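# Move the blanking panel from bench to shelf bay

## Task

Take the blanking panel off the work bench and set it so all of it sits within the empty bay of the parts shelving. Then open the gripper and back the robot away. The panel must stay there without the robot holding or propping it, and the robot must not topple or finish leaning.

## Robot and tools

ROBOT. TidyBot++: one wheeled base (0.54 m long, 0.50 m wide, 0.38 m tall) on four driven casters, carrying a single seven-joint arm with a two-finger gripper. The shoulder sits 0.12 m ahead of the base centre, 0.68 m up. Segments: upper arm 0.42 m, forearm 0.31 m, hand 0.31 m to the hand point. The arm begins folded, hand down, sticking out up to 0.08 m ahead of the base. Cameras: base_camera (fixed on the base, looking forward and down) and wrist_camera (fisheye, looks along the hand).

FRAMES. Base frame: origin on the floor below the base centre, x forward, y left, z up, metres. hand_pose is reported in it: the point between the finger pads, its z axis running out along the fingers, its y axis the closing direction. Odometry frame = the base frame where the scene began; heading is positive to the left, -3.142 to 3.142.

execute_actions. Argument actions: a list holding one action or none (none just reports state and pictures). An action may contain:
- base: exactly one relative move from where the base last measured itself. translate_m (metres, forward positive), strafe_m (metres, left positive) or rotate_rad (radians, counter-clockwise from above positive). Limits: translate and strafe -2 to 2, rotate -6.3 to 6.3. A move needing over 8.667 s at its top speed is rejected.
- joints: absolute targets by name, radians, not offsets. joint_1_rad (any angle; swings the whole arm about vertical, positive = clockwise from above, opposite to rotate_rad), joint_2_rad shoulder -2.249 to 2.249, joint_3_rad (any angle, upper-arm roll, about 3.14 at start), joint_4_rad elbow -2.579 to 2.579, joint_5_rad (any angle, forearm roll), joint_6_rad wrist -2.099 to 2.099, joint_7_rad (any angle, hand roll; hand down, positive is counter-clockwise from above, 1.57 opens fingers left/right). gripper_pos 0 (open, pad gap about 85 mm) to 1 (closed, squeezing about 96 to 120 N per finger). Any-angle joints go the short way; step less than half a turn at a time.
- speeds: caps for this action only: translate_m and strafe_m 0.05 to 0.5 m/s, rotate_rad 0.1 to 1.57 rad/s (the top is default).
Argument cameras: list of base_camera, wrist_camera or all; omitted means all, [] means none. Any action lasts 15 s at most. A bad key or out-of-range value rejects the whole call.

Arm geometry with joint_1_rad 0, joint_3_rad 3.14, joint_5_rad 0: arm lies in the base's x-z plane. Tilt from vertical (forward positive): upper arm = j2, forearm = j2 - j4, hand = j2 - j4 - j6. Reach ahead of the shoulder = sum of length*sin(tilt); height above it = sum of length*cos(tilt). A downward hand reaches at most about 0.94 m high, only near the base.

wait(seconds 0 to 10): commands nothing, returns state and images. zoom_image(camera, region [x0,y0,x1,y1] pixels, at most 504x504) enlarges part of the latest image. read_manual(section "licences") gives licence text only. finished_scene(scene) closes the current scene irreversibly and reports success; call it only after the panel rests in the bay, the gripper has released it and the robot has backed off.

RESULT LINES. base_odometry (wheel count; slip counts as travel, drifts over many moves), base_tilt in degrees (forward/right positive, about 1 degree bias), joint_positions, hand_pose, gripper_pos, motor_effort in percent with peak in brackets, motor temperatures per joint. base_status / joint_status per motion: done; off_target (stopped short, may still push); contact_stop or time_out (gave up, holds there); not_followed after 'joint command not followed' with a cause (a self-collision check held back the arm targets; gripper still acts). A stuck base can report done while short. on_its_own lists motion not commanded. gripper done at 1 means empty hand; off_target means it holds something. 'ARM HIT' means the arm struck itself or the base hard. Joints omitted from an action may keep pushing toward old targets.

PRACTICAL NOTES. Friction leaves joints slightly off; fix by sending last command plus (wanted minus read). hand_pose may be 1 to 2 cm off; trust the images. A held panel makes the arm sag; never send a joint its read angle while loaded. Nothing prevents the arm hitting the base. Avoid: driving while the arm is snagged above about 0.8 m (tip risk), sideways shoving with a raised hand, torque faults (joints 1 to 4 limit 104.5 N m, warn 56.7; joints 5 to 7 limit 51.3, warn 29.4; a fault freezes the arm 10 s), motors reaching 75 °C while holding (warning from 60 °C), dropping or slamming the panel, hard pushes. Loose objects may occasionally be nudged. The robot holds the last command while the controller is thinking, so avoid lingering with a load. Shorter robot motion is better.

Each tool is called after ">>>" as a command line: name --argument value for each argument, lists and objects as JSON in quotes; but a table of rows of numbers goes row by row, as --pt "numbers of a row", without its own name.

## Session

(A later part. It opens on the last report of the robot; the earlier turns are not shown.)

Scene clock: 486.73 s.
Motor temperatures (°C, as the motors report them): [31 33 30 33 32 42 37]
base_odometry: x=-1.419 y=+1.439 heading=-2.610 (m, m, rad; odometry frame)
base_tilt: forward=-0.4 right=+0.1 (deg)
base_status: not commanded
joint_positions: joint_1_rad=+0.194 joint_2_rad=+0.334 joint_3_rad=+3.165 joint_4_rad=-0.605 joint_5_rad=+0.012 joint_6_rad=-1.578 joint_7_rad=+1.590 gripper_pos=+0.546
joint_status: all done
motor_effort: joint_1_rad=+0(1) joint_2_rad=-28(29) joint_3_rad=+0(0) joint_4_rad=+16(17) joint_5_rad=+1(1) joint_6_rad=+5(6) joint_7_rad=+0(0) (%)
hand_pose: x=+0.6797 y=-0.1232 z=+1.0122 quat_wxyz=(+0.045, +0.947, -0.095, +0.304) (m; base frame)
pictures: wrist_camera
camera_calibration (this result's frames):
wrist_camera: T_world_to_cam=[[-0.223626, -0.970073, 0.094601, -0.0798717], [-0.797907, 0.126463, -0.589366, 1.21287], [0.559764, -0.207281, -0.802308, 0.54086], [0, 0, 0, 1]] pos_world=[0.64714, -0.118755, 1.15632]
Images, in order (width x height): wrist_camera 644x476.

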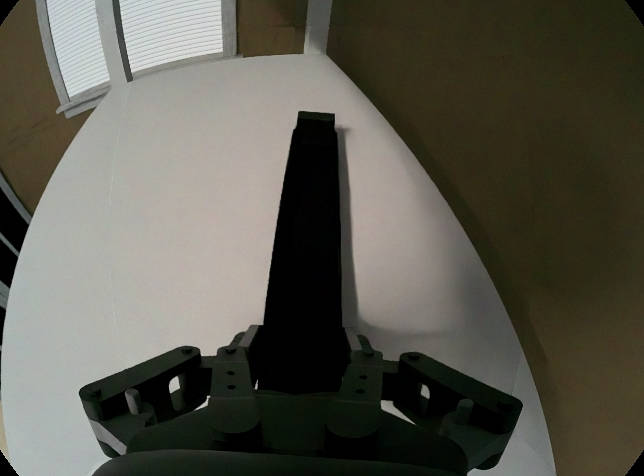

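>>> execute_actions --actions '[{"joints":{"joint_2_rad":0.36,"joint_6_rad":-1.545}}]' --cameras '["wrist_camera"]'

Scene clock: 494.97 s.
Motor temperatures (°C, as the motors report them): [31 33 30 33 32 42 37]
base_odometry: x=-1.419 y=+1.439 heading=-2.610 (m, m, rad; odometry frame)
base_tilt: forward=-0.4 right=+0.1 (deg)
base_status: not commanded
joint_positions: joint_1_rad=+0.194 joint_2_rad=+0.336 joint_3_rad=+3.165 joint_4_rad=-0.605 joint_5_rad=+0.012 joint_6_rad=-1.573 joint_7_rad=+1.590 gripper_pos=+0.546
joint_status: all done
motor_effort: joint_1_rad=-1(0) joint_2_rad=-26(27) joint_3_rad=+0(0) joint_4_rad=+16(16) joint_5_rad=+0(1) joint_6_rad=+5(6) joint_7_rad=+0(0) (%)
hand_pose: x=+0.6814 y=-0.1235 z=+1.0121 quat_wxyz=(+0.046, +0.946, -0.094, +0.305) (m; base frame)
pictures: wrist_camera
camera_calibration (this result's frames):
wrist_camera: T_world_to_cam=[[-0.223827, -0.970023, 0.0946363, -0.0797259], [-0.79618, 0.125977, -0.5918, 1.2154], [0.562138, -0.207809, -0.80051, 0.536344], [0, 0, 0, 1]] pos_world=[0.648334, -0.118992, 1.15617]
Images, in order (width x height): wrist_camera 644x476.

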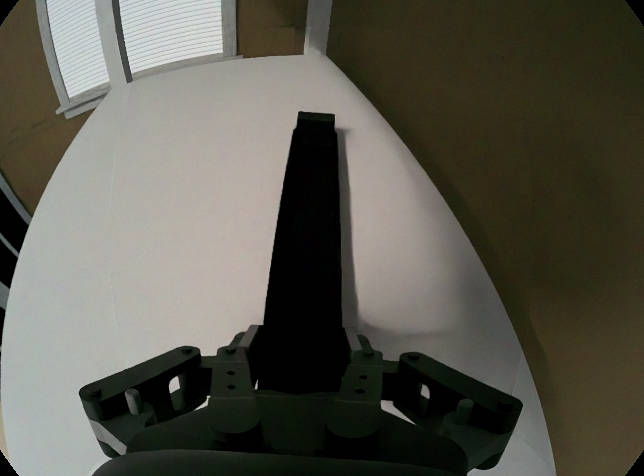

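>>> execute_actions --actions '[{"joints":{"gripper_pos":0.0,"joint_2_rad":0.336}}]' --cameras '["wrist_camera"]'

>>> execute_actions --actions '[{"joints":{"joint_2_rad":0.22,"joint_4_rad":-0.5,"joint_6_rad":-1.75}}]' --cameras '[]'

>>> execute_actions --actions '[{"base":{"translate_m":-0.55}}]' --cameras '["wrist_camera"]'

Scene clock: 503.70 s.
Motor temperatures (°C, as the motors report them): [31 33 30 33 32 42 37]
base_odometry: x=-1.419 y=+1.439 heading=-2.610 (m, m, rad; odometry frame)
base_tilt: forward=-0.4 right=+0.1 (deg)
base_status: not commanded
joint_positions: joint_1_rad=+0.194 joint_2_rad=+0.336 joint_3_rad=+3.165 joint_4_rad=-0.605 joint_5_rad=+0.012 joint_6_rad=-1.571 joint_7_rad=+1.590 gripper_pos=+0.000
joint_status: all done
motor_effort: joint_1_rad=+0(1) joint_2_rad=-27(28) joint_3_rad=+0(0) joint_4_rad=+16(17) joint_5_rad=+1(0) joint_6_rad=+5(6) joint_7_rad=+0(1) (%)
hand_pose: x=+0.6819 y=-0.1237 z=+1.0127 quat_wxyz=(+0.046, +0.946, -0.094, +0.307) (m; base frame)
pictures: wrist_camera
camera_calibration (this result's frames):
wrist_camera: T_world_to_cam=[[-0.224016, -0.969981, 0.0946282, -0.0796241], [-0.79472, 0.125607, -0.593837, 1.21718], [0.564124, -0.208232, -0.799001, 0.533481], [0, 0, 0, 1]] pos_world=[0.648534, -0.119033, 1.1566]
Images, in order (width x height): wrist_camera 644x476.

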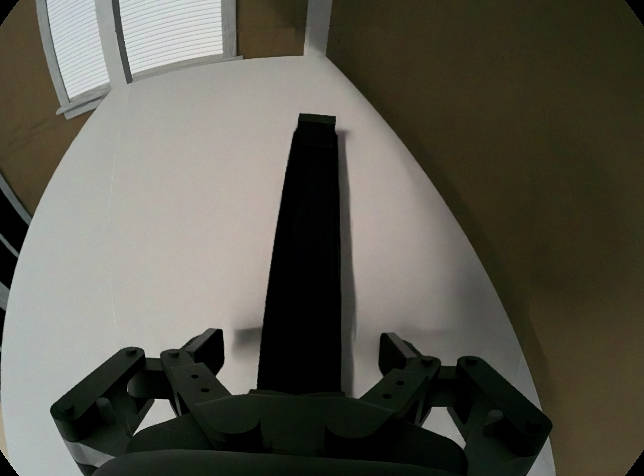

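Scene clock: 504.80 s.
Motor temperatures (°C, as the motors report them): [31 33 30 33 32 42 37]
base_odometry: x=-1.419 y=+1.439 heading=-2.610 (m, m, rad; odometry frame)
base_tilt: forward=-0.4 right=+0.1 (deg)
base_status: not commanded
joint_positions: joint_1_rad=+0.194 joint_2_rad=+0.216 joint_3_rad=+3.165 joint_4_rad=-0.508 joint_5_rad=+0.012 joint_6_rad=-1.730 joint_7_rad=+1.590 gripper_pos=+0.000
joint_status: all done
motor_effort: joint_1_rad=+0(1) joint_2_rad=-20(31) joint_3_rad=+1(0) joint_4_rad=+14(17) joint_5_rad=+1(0) joint_6_rad=+5(5) joint_7_rad=-1(0) (%)
hand_pose: x=+0.6037 y=-0.1073 z=+1.0878 quat_wxyz=(+0.047, +0.937, -0.095, +0.334) (m; base frame)
pictures: none
No camera images: the call's "cameras" was empty. Leave "cameras" out to get every camera's image.

Scene clock: 507.37 s.
Motor temperatures (°C, as the motors report them): [31 33 30 33 32 42 37]
base_odometry: x=-0.945 y=+1.719 heading=-2.609 (m, m, rad; odometry frame)
base_tilt: forward=-0.4 right=+0.1 (deg)
base_status: done
joint_positions: joint_1_rad=+0.195 joint_2_rad=+0.214 joint_3_rad=+3.165 joint_4_rad=-0.508 joint_5_rad=+0.013 joint_6_rad=-1.730 joint_7_rad=+1.590 gripper_pos=+0.000
joint_status: not commanded
motor_effort: joint_1_rad=-1(3) joint_2_rad=-21(26) joint_3_rad=+0(3) joint_4_rad=+14(15) joint_5_rad=+0(1) joint_6_rad=+5(6) joint_7_rad=-1(1) (%)
hand_pose: x=+0.6026 y=-0.1078 z=+1.0888 quat_wxyz=(+0.048, +0.936, -0.096, +0.335) (m; base frame)
pictures: wrist_camera
camera_calibration (this result's frames):
wrist_camera: T_world_to_cam=[[-0.23282, -0.968278, 0.0907331, -0.0795156], [-0.757763, 0.122137, -0.640997, 1.22607], [0.609581, -0.217991, -0.762162, 0.573826], [0, 0, 0, 1]] pos_world=[0.560764, -0.101653, 1.23047]
Images, in order (width x height): wrist_camera 644x476.

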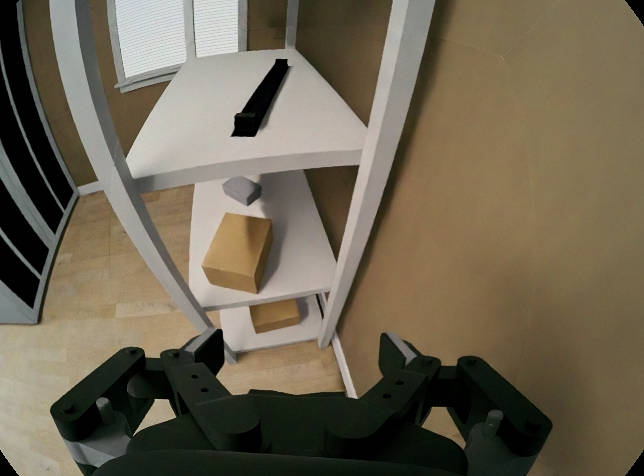

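Panel is inside the bay.

>>> finished_scene --scene 1

The scene is finished: the task was done.


## Next scene

The same job, from a new start.

>>> execute_actions --actions '[{"joints":{"joint_6_rad":0.45}}]'

Scene clock: 1.60 s.
Motor temperatures (°C, as the motors report them): [31 33 30 32 32 42 37]
base_odometry: x=+0.000 y=+0.000 heading=+0.000 (m, m, rad; odometry frame)
base_tilt: forward=-0.5 right=+0.1 (deg)
base_status: not commanded
joint_positions: joint_1_rad=+0.019 joint_2_rad=-0.334 joint_3_rad=+3.135 joint_4_rad=-2.555 joint_5_rad=-0.045 joint_6_rad=+0.446 joint_7_rad=+1.606 gripper_pos=+0.000
joint_status: all done
motor_effort: joint_1_rad=-1(1) joint_2_rad=-6(5) joint_3_rad=+0(1) joint_4_rad=+18(18) joint_5_rad=+0(0) joint_6_rad=+8(8) joint_7_rad=-1(0) (%)
hand_pose: x=+0.5360 y=-0.0096 z=+0.8258 quat_wxyz=(+0.010, +0.775, -0.013, +0.631) (m; base frame)
pictures: base_camera, wrist_camera
camera_calibration (this result's frames):
wrist_camera: T_world_to_cam=[[-0.0908085, -0.995195, 0.0366221, -0.00775654], [-0.196392, -0.0181559, -0.980357, 0.973052], [0.976311, -0.096217, -0.1938, -0.229393], [0, 0, 0, 1]] pos_world=[0.414354, -0.0121241, 0.909766]
Images, in order (width x height): base_camera 644x364, wrist_camera 644x476.

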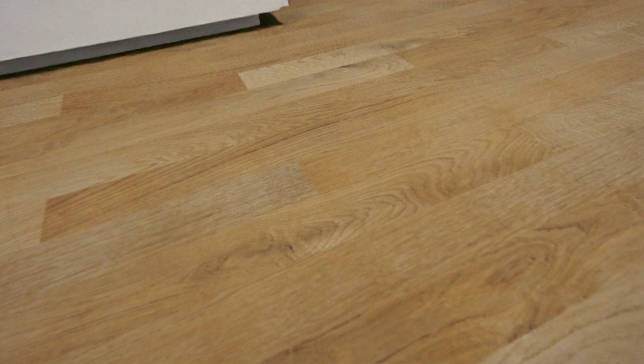

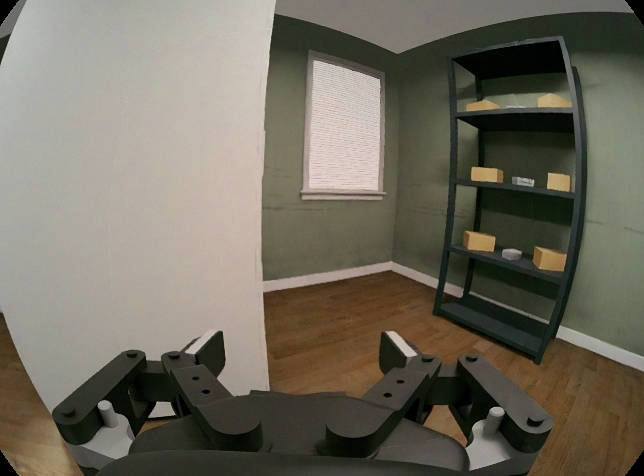

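>>> execute_actions --actions '[{"base":{"rotate_rad":1.97},"joints":{"joint_2_rad":-0.1,"joint_4_rad":-1.6,"joint_6_rad":-0.4}}]' --cameras '["wrist_camera"]'

Scene clock: 25.13 s.
Motor temperatures (°C, as the motors report them): [31 33 30 32 32 42 37]
base_odometry: x=+0.000 y=+0.000 heading=+1.969 (m, m, rad; odometry frame)
base_tilt: forward=-0.4 right=+0.1 (deg)
base_status: done
joint_positions: joint_1_rad=+0.019 joint_2_rad=-0.119 joint_3_rad=+3.135 joint_4_rad=-1.616 joint_5_rad=-0.045 joint_6_rad=-0.376 joint_7_rad=+1.606 gripper_pos=+0.000
joint_status: all done
motor_effort: joint_1_rad=+0(2) joint_2_rad=-16(18) joint_3_rad=+0(2) joint_4_rad=+21(21) joint_5_rad=+0(1) joint_6_rad=+8(9) joint_7_rad=-1(0) (%)
hand_pose: x=+0.6797 y=-0.0001 z=+1.0307 quat_wxyz=(-0.005, +0.805, -0.003, +0.593) (m; base frame)
pictures: wrist_camera
camera_calibration (this result's frames):
wrist_camera: T_world_to_cam=[[-0.0529417, -0.998122, 0.0308284, -0.0124832], [-0.289101, -0.01423, -0.957193, 1.24147], [0.955833, -0.0595879, -0.287805, -0.218279], [0, 0, 0, 1]] pos_world=[0.566887, -0.00780055, 1.12589]
Images, in order (width x height): wrist_camera 644x476.

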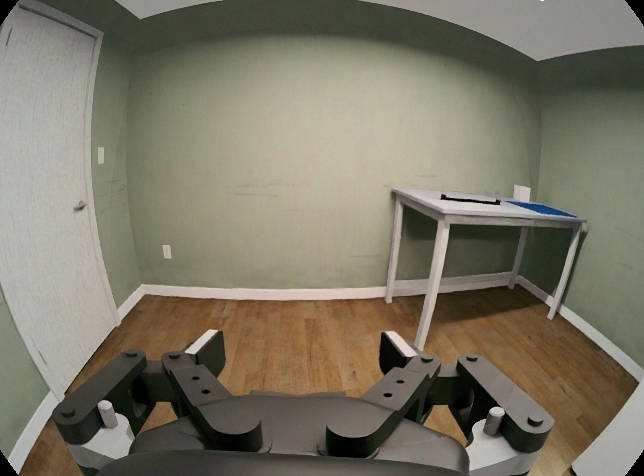

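>>> execute_actions --actions '[{"base":{"translate_m":1.05},"joints":{"joint_4_rad":-1.2,"joint_6_rad":-1.1}}]' --cameras '[]'

>>> execute_actions --actions '[{"base":{"strafe_m":-1.25}}]'

Scene clock: 51.20 s.
Motor temperatures (°C, as the motors report them): [31 33 30 33 32 42 37]
base_odometry: x=-0.409 y=+0.967 heading=+1.970 (m, m, rad; odometry frame)
base_tilt: forward=-0.4 right=+0.1 (deg)
base_status: done
joint_positions: joint_1_rad=+0.019 joint_2_rad=-0.107 joint_3_rad=+3.135 joint_4_rad=-1.216 joint_5_rad=-0.045 joint_6_rad=-1.079 joint_7_rad=+1.606 gripper_pos=+0.000
joint_status: all done
motor_effort: joint_1_rad=+0(1) joint_2_rad=-14(17) joint_3_rad=+0(1) joint_4_rad=+18(21) joint_5_rad=+0(0) joint_6_rad=+7(8) joint_7_rad=+0(1) (%)
hand_pose: x=+0.6094 y=+0.0080 z=+1.0603 quat_wxyz=(-0.011, +0.888, +0.010, +0.459) (m; base frame)
pictures: none
No camera images: the call's "cameras" was empty. Leave "cameras" out to get every camera's image.

Scene clock: 55.10 s.
Motor temperatures (°C, as the motors report them): [31 33 30 33 32 42 37]
base_odometry: x=+0.742 y=+1.454 heading=+1.971 (m, m, rad; odometry frame)
base_tilt: forward=-0.4 right=+0.1 (deg)
base_status: done
joint_positions: joint_1_rad=+0.019 joint_2_rad=-0.107 joint_3_rad=+3.135 joint_4_rad=-1.215 joint_5_rad=-0.045 joint_6_rad=-1.080 joint_7_rad=+1.606 gripper_pos=+0.000
joint_status: not commanded
motor_effort: joint_1_rad=-1(2) joint_2_rad=-14(15) joint_3_rad=+0(3) joint_4_rad=+19(19) joint_5_rad=+0(1) joint_6_rad=+7(7) joint_7_rad=+0(0) (%)
hand_pose: x=+0.6093 y=+0.0080 z=+1.0603 quat_wxyz=(-0.011, +0.888, +0.010, +0.459) (m; base frame)
pictures: base_camera, wrist_camera
camera_calibration (this result's frames):
wrist_camera: T_world_to_cam=[[-0.0107285, -0.998914, 0.0453371, -0.0501549], [-0.571367, -0.031085, -0.820106, 1.27634], [0.820624, -0.0347026, -0.570413, 0.239868], [0, 0, 0, 1]] pos_world=[0.531879, -0.00210139, 1.18583]
Images, in order (width x height): base_camera 644x364, wrist_camera 644x476.

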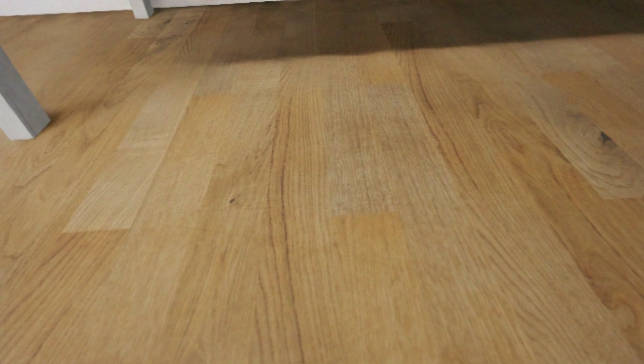

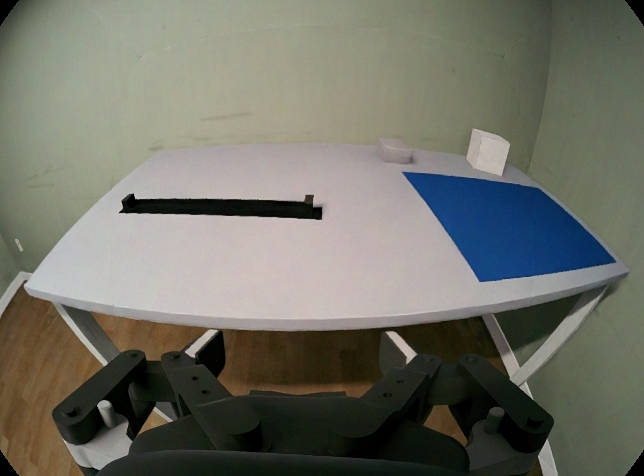

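>>> execute_actions --actions '[{"base":{"strafe_m":1.0},"joints":{"joint_1_rad":-0.02,"joint_5_rad":0.03,"joint_7_rad":1.57}}]' --cameras '[]'

>>> execute_actions --actions '[{"base":{"rotate_rad":-1.59}}]' --cameras '[]'

>>> execute_actions --actions '[{"base":{"strafe_m":1.0},"joints":{"joint_2_rad":0.1,"joint_4_rad":-0.96,"joint_6_rad":-1.435}}]'

Scene clock: 119.57 s.
Motor temperatures (°C, as the motors report them): [31 33 30 33 32 42 37]
base_odometry: x=-0.179 y=+1.066 heading=+1.970 (m, m, rad; odometry frame)
base_tilt: forward=-0.4 right=+0.1 (deg)
base_status: done
joint_positions: joint_1_rad=-0.006 joint_2_rad=-0.106 joint_3_rad=+3.135 joint_4_rad=-1.214 joint_5_rad=+0.015 joint_6_rad=-1.081 joint_7_rad=+1.598 gripper_pos=+0.000
joint_status: all done
motor_effort: joint_1_rad=-1(2) joint_2_rad=-14(21) joint_3_rad=+0(4) joint_4_rad=+19(20) joint_5_rad=+0(1) joint_6_rad=+7(7) joint_7_rad=-1(1) (%)
hand_pose: x=+0.6094 y=+0.0036 z=+1.0601 quat_wxyz=(+0.011, +0.889, +0.018, +0.458) (m; base frame)
pictures: none
No camera images: the call's "cameras" was empty. Leave "cameras" out to get every camera's image.

Scene clock: 121.90 s.
Motor temperatures (°C, as the motors report them): [31 33 30 33 32 42 37]
base_odometry: x=-0.179 y=+1.066 heading=+0.381 (m, m, rad; odometry frame)
base_tilt: forward=-0.4 right=+0.1 (deg)
base_status: done
joint_positions: joint_1_rad=-0.007 joint_2_rad=-0.105 joint_3_rad=+3.136 joint_4_rad=-1.214 joint_5_rad=+0.015 joint_6_rad=-1.081 joint_7_rad=+1.598 gripper_pos=+0.000
joint_status: not commanded
motor_effort: joint_1_rad=+0(3) joint_2_rad=-14(18) joint_3_rad=+0(2) joint_4_rad=+19(20) joint_5_rad=+1(1) joint_6_rad=+7(7) joint_7_rad=+0(1) (%)
hand_pose: x=+0.6098 y=+0.0035 z=+1.0597 quat_wxyz=(+0.011, +0.889, +0.018, +0.458) (m; base frame)
pictures: none
No camera images: the call's "cameras" was empty. Leave "cameras" out to get every camera's image.

Scene clock: 125.30 s.
Motor temperatures (°C, as the motors report them): [31 33 30 33 32 42 37]
base_odometry: x=-0.549 y=+1.995 heading=+0.380 (m, m, rad; odometry frame)
base_tilt: forward=-0.4 right=+0.1 (deg)
base_status: done
joint_positions: joint_1_rad=-0.008 joint_2_rad=+0.092 joint_3_rad=+3.136 joint_4_rad=-0.979 joint_5_rad=+0.016 joint_6_rad=-1.413 joint_7_rad=+1.598 gripper_pos=+0.000
joint_status: all done
motor_effort: joint_1_rad=+0(1) joint_2_rad=-20(22) joint_3_rad=+1(3) joint_4_rad=+17(19) joint_5_rad=+0(1) joint_6_rad=+5(7) joint_7_rad=-1(1) (%)
hand_pose: x=+0.6238 y=+0.0031 z=+1.0051 quat_wxyz=(+0.010, +0.946, +0.018, +0.323) (m; base frame)
pictures: base_camera, wrist_camera
camera_calibration (this result's frames):
wrist_camera: T_world_to_cam=[[0.00647213, -0.99546, 0.0949605, -0.112985], [-0.785535, -0.0638237, -0.615517, 1.16723], [0.618783, -0.0706111, -0.782382, 0.535391], [0, 0, 0, 1]] pos_world=[0.586343, -0.000169927, 1.14806]
Images, in order (width x height): base_camera 644x364, wrist_camera 644x476.

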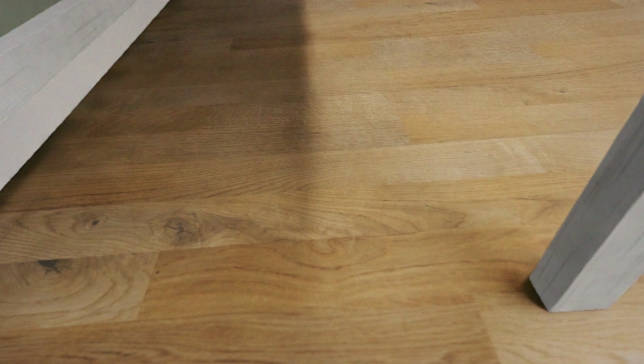

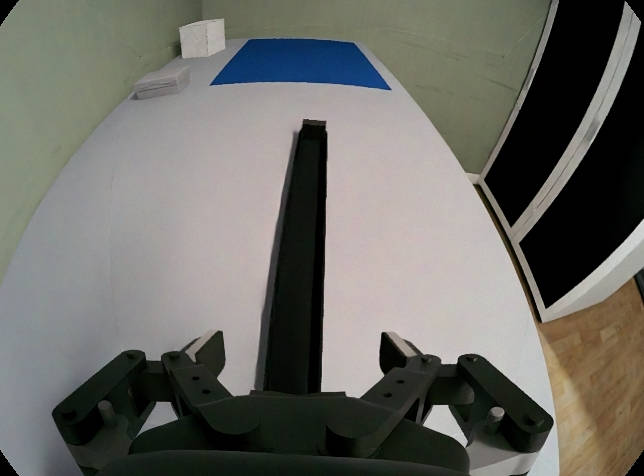

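>>> execute_actions --actions '[{"base":{"translate_m":0.09},"joints":{"joint_1_rad":-0.035,"joint_4_rad":-1.14,"joint_6_rad":-1.275}}]' --cameras '["wrist_camera"]'

Scene clock: 140.53 s.
Motor temperatures (°C, as the motors report them): [31 33 30 33 32 42 37]
base_odometry: x=-0.466 y=+2.028 heading=+0.380 (m, m, rad; odometry frame)
base_tilt: forward=-0.4 right=+0.1 (deg)
base_status: done
joint_positions: joint_1_rad=-0.011 joint_2_rad=+0.107 joint_3_rad=+3.136 joint_4_rad=-1.130 joint_5_rad=+0.016 joint_6_rad=-1.296 joint_7_rad=+1.598 gripper_pos=+0.000
joint_status: all done
motor_effort: joint_1_rad=-1(1) joint_2_rad=-22(26) joint_3_rad=+0(1) joint_4_rad=+18(19) joint_5_rad=+1(1) joint_6_rad=+5(5) joint_7_rad=-1(0) (%)
hand_pose: x=+0.6388 y=+0.0050 z=+0.9480 quat_wxyz=(+0.009, +0.954, +0.020, +0.300) (m; base frame)
pictures: wrist_camera
camera_calibration (this result's frames):
wrist_camera: T_world_to_cam=[[0.0157511, -0.995276, 0.0957975, -0.112517], [-0.814207, -0.0683783, -0.576535, 1.12539], [0.580362, -0.0689179, -0.811437, 0.533613], [0, 0, 0, 1]] pos_world=[0.608385, 0.0017428, 1.0926]
Images, in order (width x height): wrist_camera 644x476.

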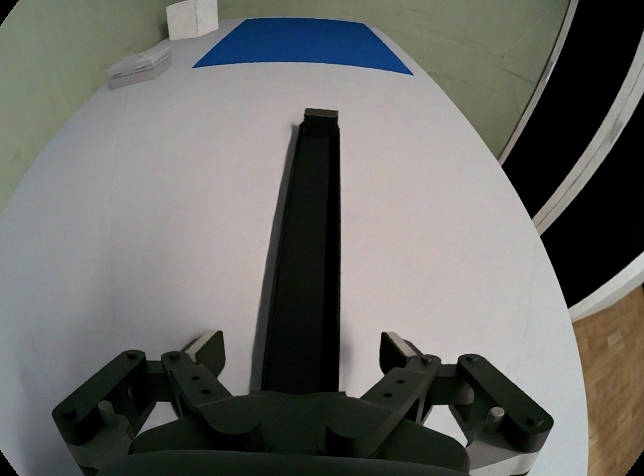

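>>> execute_actions --actions '[{"joints":{"joint_4_rad":-1.18,"joint_6_rad":-1.225}}]' --cameras '["wrist_camera"]'

Scene clock: 147.37 s.
Motor temperatures (°C, as the motors report them): [31 33 30 33 32 42 37]
base_odometry: x=-0.466 y=+2.028 heading=+0.380 (m, m, rad; odometry frame)
base_tilt: forward=-0.4 right=+0.1 (deg)
base_status: not commanded
joint_positions: joint_1_rad=-0.011 joint_2_rad=+0.107 joint_3_rad=+3.136 joint_4_rad=-1.167 joint_5_rad=+0.016 joint_6_rad=-1.247 joint_7_rad=+1.598 gripper_pos=+0.000
joint_status: all done
motor_effort: joint_1_rad=+0(1) joint_2_rad=-21(23) joint_3_rad=+0(0) joint_4_rad=+19(19) joint_5_rad=+0(0) joint_6_rad=+5(5) joint_7_rad=+0(0) (%)
hand_pose: x=+0.6454 y=+0.0052 z=+0.9390 quat_wxyz=(+0.009, +0.952, +0.021, +0.305) (m; base frame)
pictures: wrist_camera
camera_calibration (this result's frames):
wrist_camera: T_world_to_cam=[[0.0153562, -0.995261, 0.0960243, -0.111534], [-0.80745, -0.0689859, -0.585889, 1.12997], [0.589737, -0.0685378, -0.804682, 0.510114], [0, 0, 0, 1]] pos_world=[0.613275, 0.00190887, 1.08323]
Images, in order (width x height): wrist_camera 644x476.

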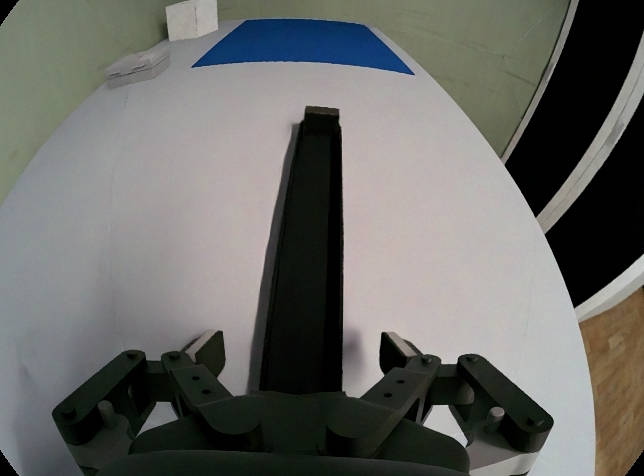

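>>> execute_actions --actions '[{"joints":{"gripper_pos":1.0}}]' --cameras '[]'

>>> execute_actions --actions '[{"joints":{"joint_4_rad":-0.93,"joint_6_rad":-1.49}}]' --cameras '["wrist_camera"]'

Scene clock: 154.43 s.
Motor temperatures (°C, as the motors report them): [31 33 30 33 32 42 37]
base_odometry: x=-0.466 y=+2.028 heading=+0.380 (m, m, rad; odometry frame)
base_tilt: forward=-0.4 right=+0.1 (deg)
base_status: not commanded
joint_positions: joint_1_rad=-0.011 joint_2_rad=+0.106 joint_3_rad=+3.136 joint_4_rad=-1.167 joint_5_rad=+0.016 joint_6_rad=-1.244 joint_7_rad=+1.597 gripper_pos=+0.555
joint_status: gripper_pos off_target (ended at +0.555, target +1.000)
motor_effort: joint_1_rad=+0(0) joint_2_rad=-21(24) joint_3_rad=+0(0) joint_4_rad=+18(20) joint_5_rad=+0(0) joint_6_rad=+4(5) joint_7_rad=-1(0) (%)
hand_pose: x=+0.6458 y=+0.0052 z=+0.9398 quat_wxyz=(+0.009, +0.951, +0.020, +0.307) (m; base frame)
pictures: none
No camera images: the call's "cameras" was empty. Leave "cameras" out to get every camera's image.

Scene clock: 155.73 s.
Motor temperatures (°C, as the motors report them): [31 33 30 33 32 42 37]
base_odometry: x=-0.466 y=+2.028 heading=+0.380 (m, m, rad; odometry frame)
base_tilt: forward=-0.4 right=+0.1 (deg)
base_status: not commanded
joint_positions: joint_1_rad=-0.011 joint_2_rad=+0.106 joint_3_rad=+3.136 joint_4_rad=-0.949 joint_5_rad=+0.016 joint_6_rad=-1.471 joint_7_rad=+1.597 gripper_pos=+0.555
joint_status: all done
motor_effort: joint_1_rad=-1(1) joint_2_rad=-21(24) joint_3_rad=+0(0) joint_4_rad=+18(20) joint_5_rad=+0(1) joint_6_rad=+5(5) joint_7_rad=-1(1) (%)
hand_pose: x=+0.6167 y=+0.0044 z=+1.0013 quat_wxyz=(+0.009, +0.953, +0.019, +0.303) (m; base frame)
pictures: wrist_camera
camera_calibration (this result's frames):
wrist_camera: T_world_to_cam=[[0.0125353, -0.995433, 0.0946345, -0.114671], [-0.81031, -0.0655647, -0.582323, 1.14143], [0.585868, -0.0693836, -0.807431, 0.582294], [0, 0, 0, 1]] pos_world=[0.585202, 0.00109169, 1.14569]
Images, in order (width x height): wrist_camera 644x476.

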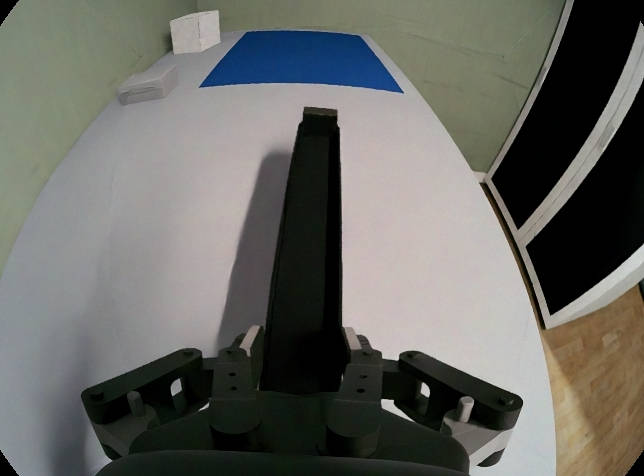

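>>> execute_actions --actions '[{"base":{"translate_m":-1.1}}]' --cameras '[]'

>>> execute_actions --actions '[{"base":{"strafe_m":-2.0},"joints":{"joint_2_rad":1.15,"joint_4_rad":-0.19,"joint_6_rad":-1.19}}]' --cameras '[]'

>>> execute_actions --actions '[{"base":{"strafe_m":-1.7},"joints":{"joint_1_rad":0.15,"joint_2_rad":2.18,"joint_4_rad":0.59,"joint_6_rad":-0.9}}]'

Scene clock: 206.60 s.
Motor temperatures (°C, as the motors report them): [32 33 30 33 32 42 37]
base_odometry: x=-1.488 y=+1.620 heading=+0.380 (m, m, rad; odometry frame)
base_tilt: forward=-0.4 right=+0.1 (deg)
base_status: done
joint_positions: joint_1_rad=-0.015 joint_2_rad=+0.105 joint_3_rad=+3.136 joint_4_rad=-0.948 joint_5_rad=+0.017 joint_6_rad=-1.475 joint_7_rad=+1.597 gripper_pos=+0.555
joint_status: not commanded
motor_effort: joint_1_rad=+0(4) joint_2_rad=-20(25) joint_3_rad=+0(4) joint_4_rad=+18(19) joint_5_rad=+1(1) joint_6_rad=+6(6) joint_7_rad=+0(0) (%)
hand_pose: x=+0.6155 y=+0.0058 z=+1.0013 quat_wxyz=(+0.009, +0.953, +0.020, +0.302) (m; base frame)
pictures: none
No camera images: the call's "cameras" was empty. Leave "cameras" out to get every camera's image.

Scene clock: 212.00 s.
Motor temperatures (°C, as the motors report them): [32 33 30 33 32 42 37]
base_odometry: x=-0.746 y=-0.237 heading=+0.380 (m, m, rad; odometry frame)
base_tilt: forward=-0.4 right=+0.1 (deg)
base_status: done
joint_positions: joint_1_rad=-0.023 joint_2_rad=+1.151 joint_3_rad=+3.136 joint_4_rad=-0.213 joint_5_rad=+0.017 joint_6_rad=-1.217 joint_7_rad=+1.597 gripper_pos=+0.555
joint_status: all done
motor_effort: joint_1_rad=+0(6) joint_2_rad=-52(56) joint_3_rad=-1(2) joint_4_rad=+19(20) joint_5_rad=+0(1) joint_6_rad=+5(5) joint_7_rad=+0(1) (%)
hand_pose: x=+0.9761 y=+0.0178 z=+0.6537 quat_wxyz=(+0.007, +0.961, +0.025, +0.276) (m; base frame)
pictures: none
No camera images: the call's "cameras" was empty. Leave "cameras" out to get every camera's image.

Scene clock: 220.17 s.
Motor temperatures (°C, as the motors report them): [32 34 30 33 32 42 37]
base_odometry: x=-0.121 y=-1.804 heading=+0.382 (m, m, rad; odometry frame)
base_tilt: forward=-0.4 right=+0.1 (deg)
base_status: strafe_m time_out (by the wheels' count: -1.687 of -1.700)
joint_positions: joint_1_rad=+0.154 joint_2_rad=+2.177 joint_3_rad=+3.136 joint_4_rad=+0.569 joint_5_rad=+0.023 joint_6_rad=-0.922 joint_7_rad=+1.597 gripper_pos=+0.555
joint_status: all done
motor_effort: joint_1_rad=+0(22) joint_2_rad=-51(59) joint_3_rad=-1(3) joint_4_rad=+20(22) joint_5_rad=+0(2) joint_6_rad=+6(6) joint_7_rad=+0(0) (%)
hand_pose: x=+0.9471 y=-0.1332 z=+0.1759 quat_wxyz=(+0.036, +0.952, -0.059, +0.299) (m; base frame)
pictures: base_camera, wrist_camera
camera_calibration (this result's frames):
wrist_camera: T_world_to_cam=[[-0.15067, -0.983551, 0.0996293, -0.0224161], [-0.812981, 0.0659366, -0.578545, 0.938916], [0.562459, -0.168166, -0.809543, -0.277942], [0, 0, 0, 1]] pos_world=[0.916275, -0.130697, 0.320432]
Images, in order (width x height): base_camera 644x364, wrist_camera 644x476.

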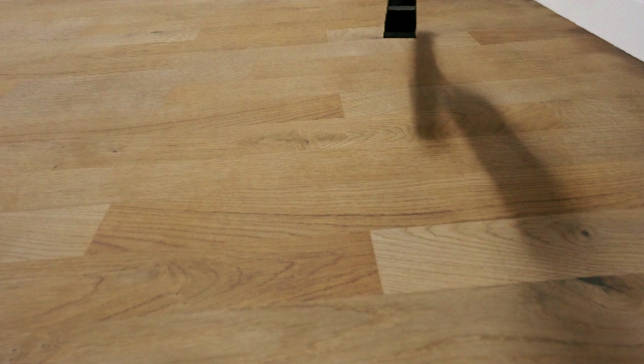

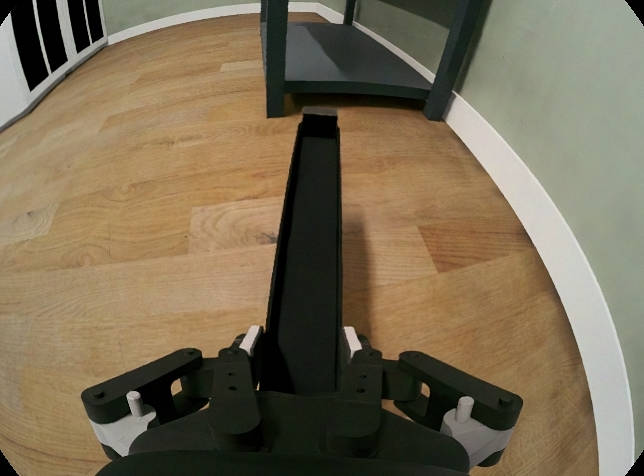

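>>> execute_actions --actions '[{"base":{"translate_m":0.2},"joints":{"joint_1_rad":-0.02}}]' --cameras '[]'

>>> execute_actions --actions '[{"base":{"rotate_rad":-0.22},"speeds":{"rotate_rad":0.6}}]'

Scene clock: 271.93 s.
Motor temperatures (°C, as the motors report them): [32 35 30 33 32 42 37]
base_odometry: x=+0.065 y=-1.730 heading=+0.381 (m, m, rad; odometry frame)
base_tilt: forward=-0.4 right=+0.1 (deg)
base_status: done
joint_positions: joint_1_rad=-0.025 joint_2_rad=+2.178 joint_3_rad=+3.136 joint_4_rad=+0.570 joint_5_rad=+0.023 joint_6_rad=-0.922 joint_7_rad=+1.597 gripper_pos=+0.555
joint_status: all done
motor_effort: joint_1_rad=+0(6) joint_2_rad=-50(52) joint_3_rad=+0(2) joint_4_rad=+20(21) joint_5_rad=+0(2) joint_6_rad=+6(6) joint_7_rad=+0(0) (%)
hand_pose: x=+0.9573 y=+0.0161 z=+0.1752 quat_wxyz=(+0.009, +0.953, +0.026, +0.301) (m; base frame)
pictures: none
No camera images: the call's "cameras" was empty. Leave "cameras" out to get every camera's image.

Scene clock: 273.43 s.
Motor temperatures (°C, as the motors report them): [32 35 30 33 32 42 37]
base_odometry: x=+0.066 y=-1.730 heading=+0.161 (m, m, rad; odometry frame)
base_tilt: forward=-0.4 right=+0.1 (deg)
base_status: done
joint_positions: joint_1_rad=-0.017 joint_2_rad=+2.178 joint_3_rad=+3.136 joint_4_rad=+0.570 joint_5_rad=+0.023 joint_6_rad=-0.922 joint_7_rad=+1.597 gripper_pos=+0.555
joint_status: not commanded
motor_effort: joint_1_rad=-1(10) joint_2_rad=-50(51) joint_3_rad=-1(2) joint_4_rad=+20(21) joint_5_rad=+0(2) joint_6_rad=+5(6) joint_7_rad=+0(0) (%)
hand_pose: x=+0.9574 y=+0.0100 z=+0.1753 quat_wxyz=(+0.010, +0.953, +0.023, +0.301) (m; base frame)
pictures: base_camera, wrist_camera
camera_calibration (this result's frames):
wrist_camera: T_world_to_cam=[[0.0192372, -0.994838, 0.099632, -0.0425902], [-0.812374, -0.0736418, -0.578468, 0.938294], [0.582819, -0.0698104, -0.809598, -0.280586], [0, 0, 0, 1]] pos_world=[0.926596, 0.00713945, 0.319854]
Images, in order (width x height): base_camera 644x364, wrist_camera 644x476.

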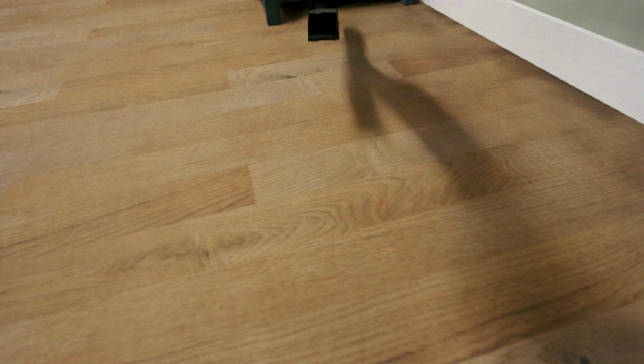

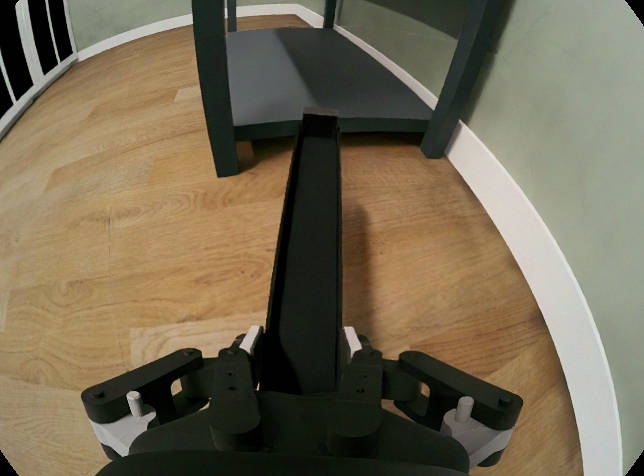

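>>> execute_actions --actions '[{"base":{"translate_m":0.71},"speeds":{"translate_m":0.35}}]'

Scene clock: 299.60 s.
Motor temperatures (°C, as the motors report them): [31 36 30 33 32 42 37]
base_odometry: x=+0.767 y=-1.617 heading=+0.161 (m, m, rad; odometry frame)
base_tilt: forward=-0.4 right=+0.1 (deg)
base_status: done
joint_positions: joint_1_rad=-0.017 joint_2_rad=+2.179 joint_3_rad=+3.136 joint_4_rad=+0.570 joint_5_rad=+0.023 joint_6_rad=-0.922 joint_7_rad=+1.597 gripper_pos=+0.555
joint_status: not commanded
motor_effort: joint_1_rad=+0(2) joint_2_rad=-50(52) joint_3_rad=+0(1) joint_4_rad=+20(21) joint_5_rad=+0(1) joint_6_rad=+5(6) joint_7_rad=-1(0) (%)
hand_pose: x=+0.9567 y=+0.0099 z=+0.1741 quat_wxyz=(+0.010, +0.954, +0.023, +0.300) (m; base frame)
pictures: base_camera, wrist_camera
camera_calibration (this result's frames):
wrist_camera: T_world_to_cam=[[0.0193786, -0.994836, 0.0996296, -0.0425997], [-0.813191, -0.0736568, -0.577317, 0.937547], [0.581675, -0.0698302, -0.810419, -0.279921], [0, 0, 0, 1]] pos_world=[0.926053, 0.00713004, 0.318654]
Images, in order (width x height): base_camera 644x364, wrist_camera 644x476.

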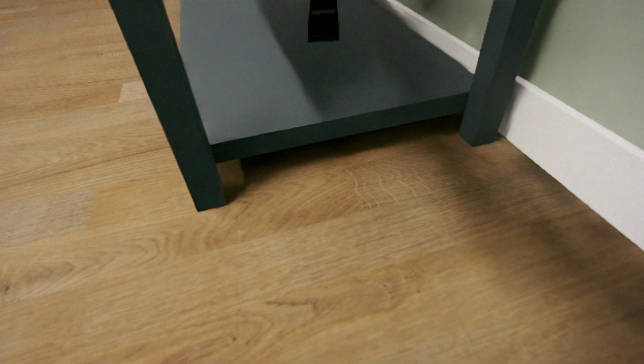

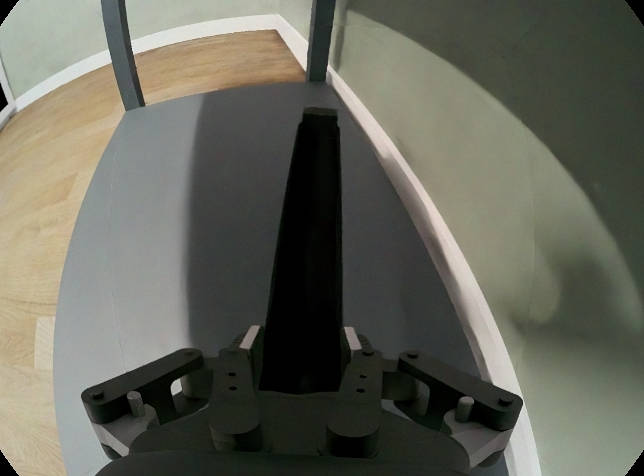

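>>> execute_actions --actions '[{"joints":{"joint_4_rad":0.41,"joint_6_rad":-0.74}}]'

Scene clock: 313.30 s.
Motor temperatures (°C, as the motors report them): [31 36 30 33 32 42 37]
base_odometry: x=+0.767 y=-1.617 heading=+0.161 (m, m, rad; odometry frame)
base_tilt: forward=-0.4 right=+0.1 (deg)
base_status: not commanded
joint_positions: joint_1_rad=-0.017 joint_2_rad=+2.184 joint_3_rad=+3.136 joint_4_rad=+0.417 joint_5_rad=+0.023 joint_6_rad=-0.768 joint_7_rad=+1.597 gripper_pos=+0.555
joint_status: all done
motor_effort: joint_1_rad=-1(1) joint_2_rad=-49(52) joint_3_rad=-1(1) joint_4_rad=+19(21) joint_5_rad=+0(0) joint_6_rad=+5(5) joint_7_rad=-1(0) (%)
hand_pose: x=+0.9487 y=+0.0108 z=+0.1224 quat_wxyz=(+0.010, +0.954, +0.024, +0.298) (m; base frame)
pictures: base_camera, wrist_camera
camera_calibration (this result's frames):
wrist_camera: T_world_to_cam=[[0.0232254, -0.994796, 0.0992077, -0.040085], [-0.815188, -0.0762903, -0.574151, 0.90287], [0.578731, -0.067538, -0.812717, -0.314004], [0, 0, 0, 1]] pos_world=[0.918663, 0.0077966, 0.267164]
Images, in order (width x height): base_camera 644x364, wrist_camera 644x476.

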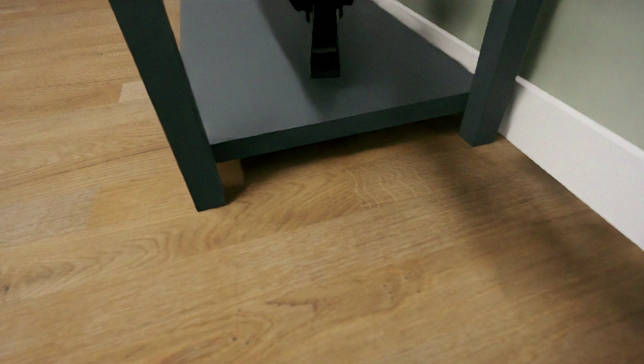

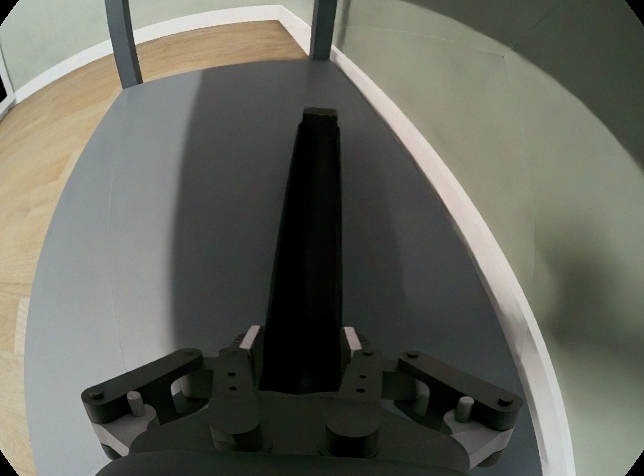

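>>> execute_actions --actions '[{"joints":{"joint_4_rad":0.37,"joint_6_rad":-0.69}}]' --cameras '["base_camera"]'

Scene clock: 330.07 s.
Motor temperatures (°C, as the motors report them): [31 36 30 33 32 42 37]
base_odometry: x=+0.767 y=-1.617 heading=+0.161 (m, m, rad; odometry frame)
base_tilt: forward=-0.4 right=+0.1 (deg)
base_status: not commanded
joint_positions: joint_1_rad=-0.017 joint_2_rad=+2.185 joint_3_rad=+3.136 joint_4_rad=+0.379 joint_5_rad=+0.023 joint_6_rad=-0.716 joint_7_rad=+1.597 gripper_pos=+0.555
joint_status: all done
motor_effort: joint_1_rad=-1(1) joint_2_rad=-50(50) joint_3_rad=-1(1) joint_4_rad=+20(20) joint_5_rad=+1(0) joint_6_rad=+6(5) joint_7_rad=+0(0) (%)
hand_pose: x=+0.9492 y=+0.0111 z=+0.1126 quat_wxyz=(+0.009, +0.952, +0.025, +0.305) (m; base frame)
pictures: base_camera
Images, in order (width x height): base_camera 644x364.

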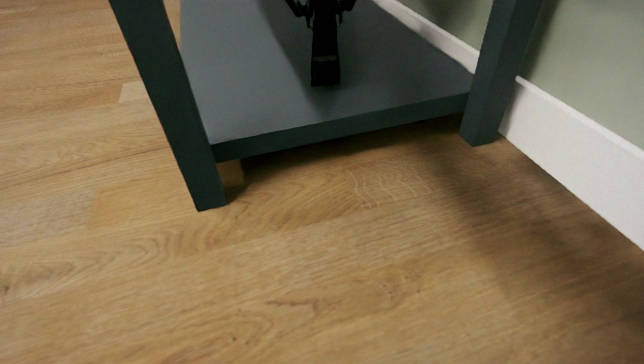

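>>> execute_actions --actions '[{"joints":{"gripper_pos":0.0}}]' --cameras '["base_camera"]'

>>> execute_actions --actions '[{"joints":{"joint_4_rad":0.59,"joint_6_rad":-0.9}}]' --cameras '[]'

>>> execute_actions --actions '[{"base":{"translate_m":-0.55}}]'

Scene clock: 337.77 s.
Motor temperatures (°C, as the motors report them): [31 36 30 33 32 42 37]
base_odometry: x=+0.767 y=-1.617 heading=+0.161 (m, m, rad; odometry frame)
base_tilt: forward=-0.4 right=+0.1 (deg)
base_status: not commanded
joint_positions: joint_1_rad=-0.017 joint_2_rad=+2.185 joint_3_rad=+3.136 joint_4_rad=+0.379 joint_5_rad=+0.023 joint_6_rad=-0.714 joint_7_rad=+1.597 gripper_pos=+0.000
joint_status: all done
motor_effort: joint_1_rad=+0(1) joint_2_rad=-48(50) joint_3_rad=+0(1) joint_4_rad=+19(20) joint_5_rad=+0(1) joint_6_rad=+5(5) joint_7_rad=+0(0) (%)
hand_pose: x=+0.9497 y=+0.0111 z=+0.1129 quat_wxyz=(+0.009, +0.952, +0.025, +0.306) (m; base frame)
pictures: base_camera
Images, in order (width x height): base_camera 644x364.

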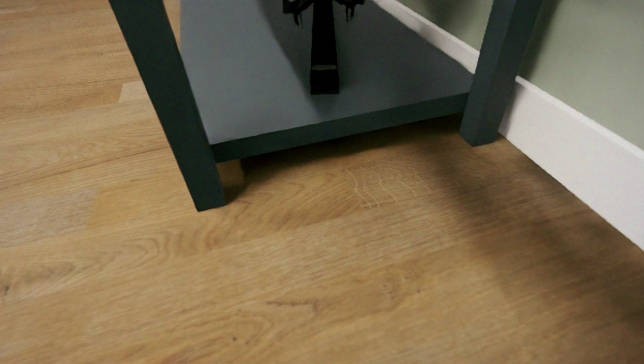

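Scene clock: 339.00 s.
Motor temperatures (°C, as the motors report them): [31 36 30 33 32 42 37]
base_odometry: x=+0.767 y=-1.617 heading=+0.161 (m, m, rad; odometry frame)
base_tilt: forward=-0.4 right=+0.1 (deg)
base_status: not commanded
joint_positions: joint_1_rad=-0.017 joint_2_rad=+2.183 joint_3_rad=+3.136 joint_4_rad=+0.577 joint_5_rad=+0.023 joint_6_rad=-0.876 joint_7_rad=+1.597 gripper_pos=+0.000
joint_status: all done
motor_effort: joint_1_rad=+0(0) joint_2_rad=-48(51) joint_3_rad=+0(0) joint_4_rad=+19(20) joint_5_rad=+1(0) joint_6_rad=+5(6) joint_7_rad=+0(1) (%)
hand_pose: x=+0.9680 y=+0.0102 z=+0.1827 quat_wxyz=(+0.010, +0.946, +0.023, +0.323) (m; base frame)
pictures: none
No camera images: the call's "cameras" was empty. Leave "cameras" out to get every camera's image.

Scene clock: 341.63 s.
Motor temperatures (°C, as the motors report them): [31 36 30 33 32 42 37]
base_odometry: x=+0.223 y=-1.704 heading=+0.160 (m, m, rad; odometry frame)
base_tilt: forward=-0.4 right=+0.1 (deg)
base_status: done
joint_positions: joint_1_rad=-0.019 joint_2_rad=+2.183 joint_3_rad=+3.136 joint_4_rad=+0.577 joint_5_rad=+0.023 joint_6_rad=-0.879 joint_7_rad=+1.597 gripper_pos=+0.000
joint_status: not commanded
motor_effort: joint_1_rad=-1(5) joint_2_rad=-48(51) joint_3_rad=+0(2) joint_4_rad=+19(20) joint_5_rad=+1(1) joint_6_rad=+6(6) joint_7_rad=-1(0) (%)
hand_pose: x=+0.9675 y=+0.0113 z=+0.1826 quat_wxyz=(+0.010, +0.946, +0.023, +0.322) (m; base frame)
pictures: base_camera, wrist_camera
camera_calibration (this result's frames):
wrist_camera: T_world_to_cam=[[0.0167996, -0.99487, 0.0997572, -0.0398148], [-0.785562, -0.0748558, -0.614239, 0.931388], [0.618555, -0.0680465, -0.78279, -0.319972], [0, 0, 0, 1]] pos_world=[0.930252, 0.00833624, 0.325595]
Images, in order (width x height): base_camera 644x364, wrist_camera 644x476.

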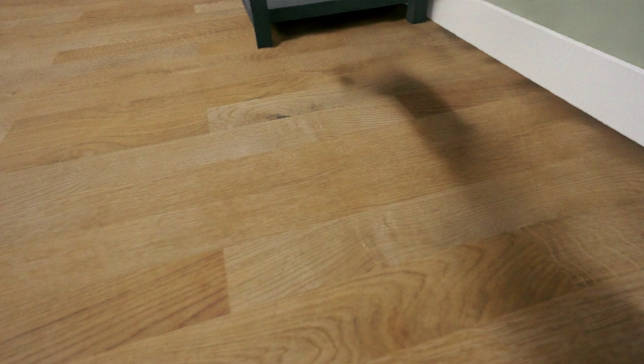

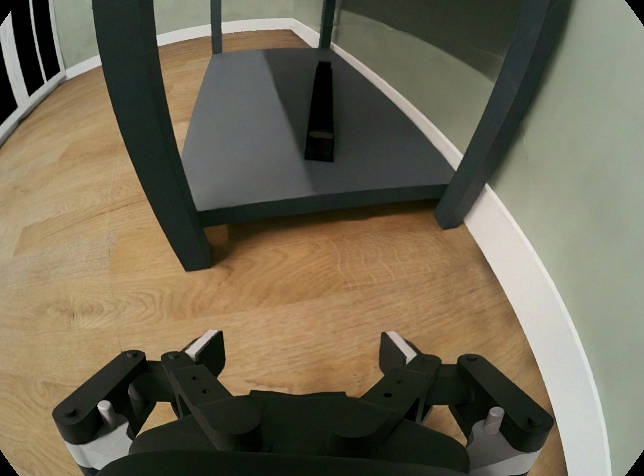

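>>> finished_scene --scene 2

The scene is finished: the task was done.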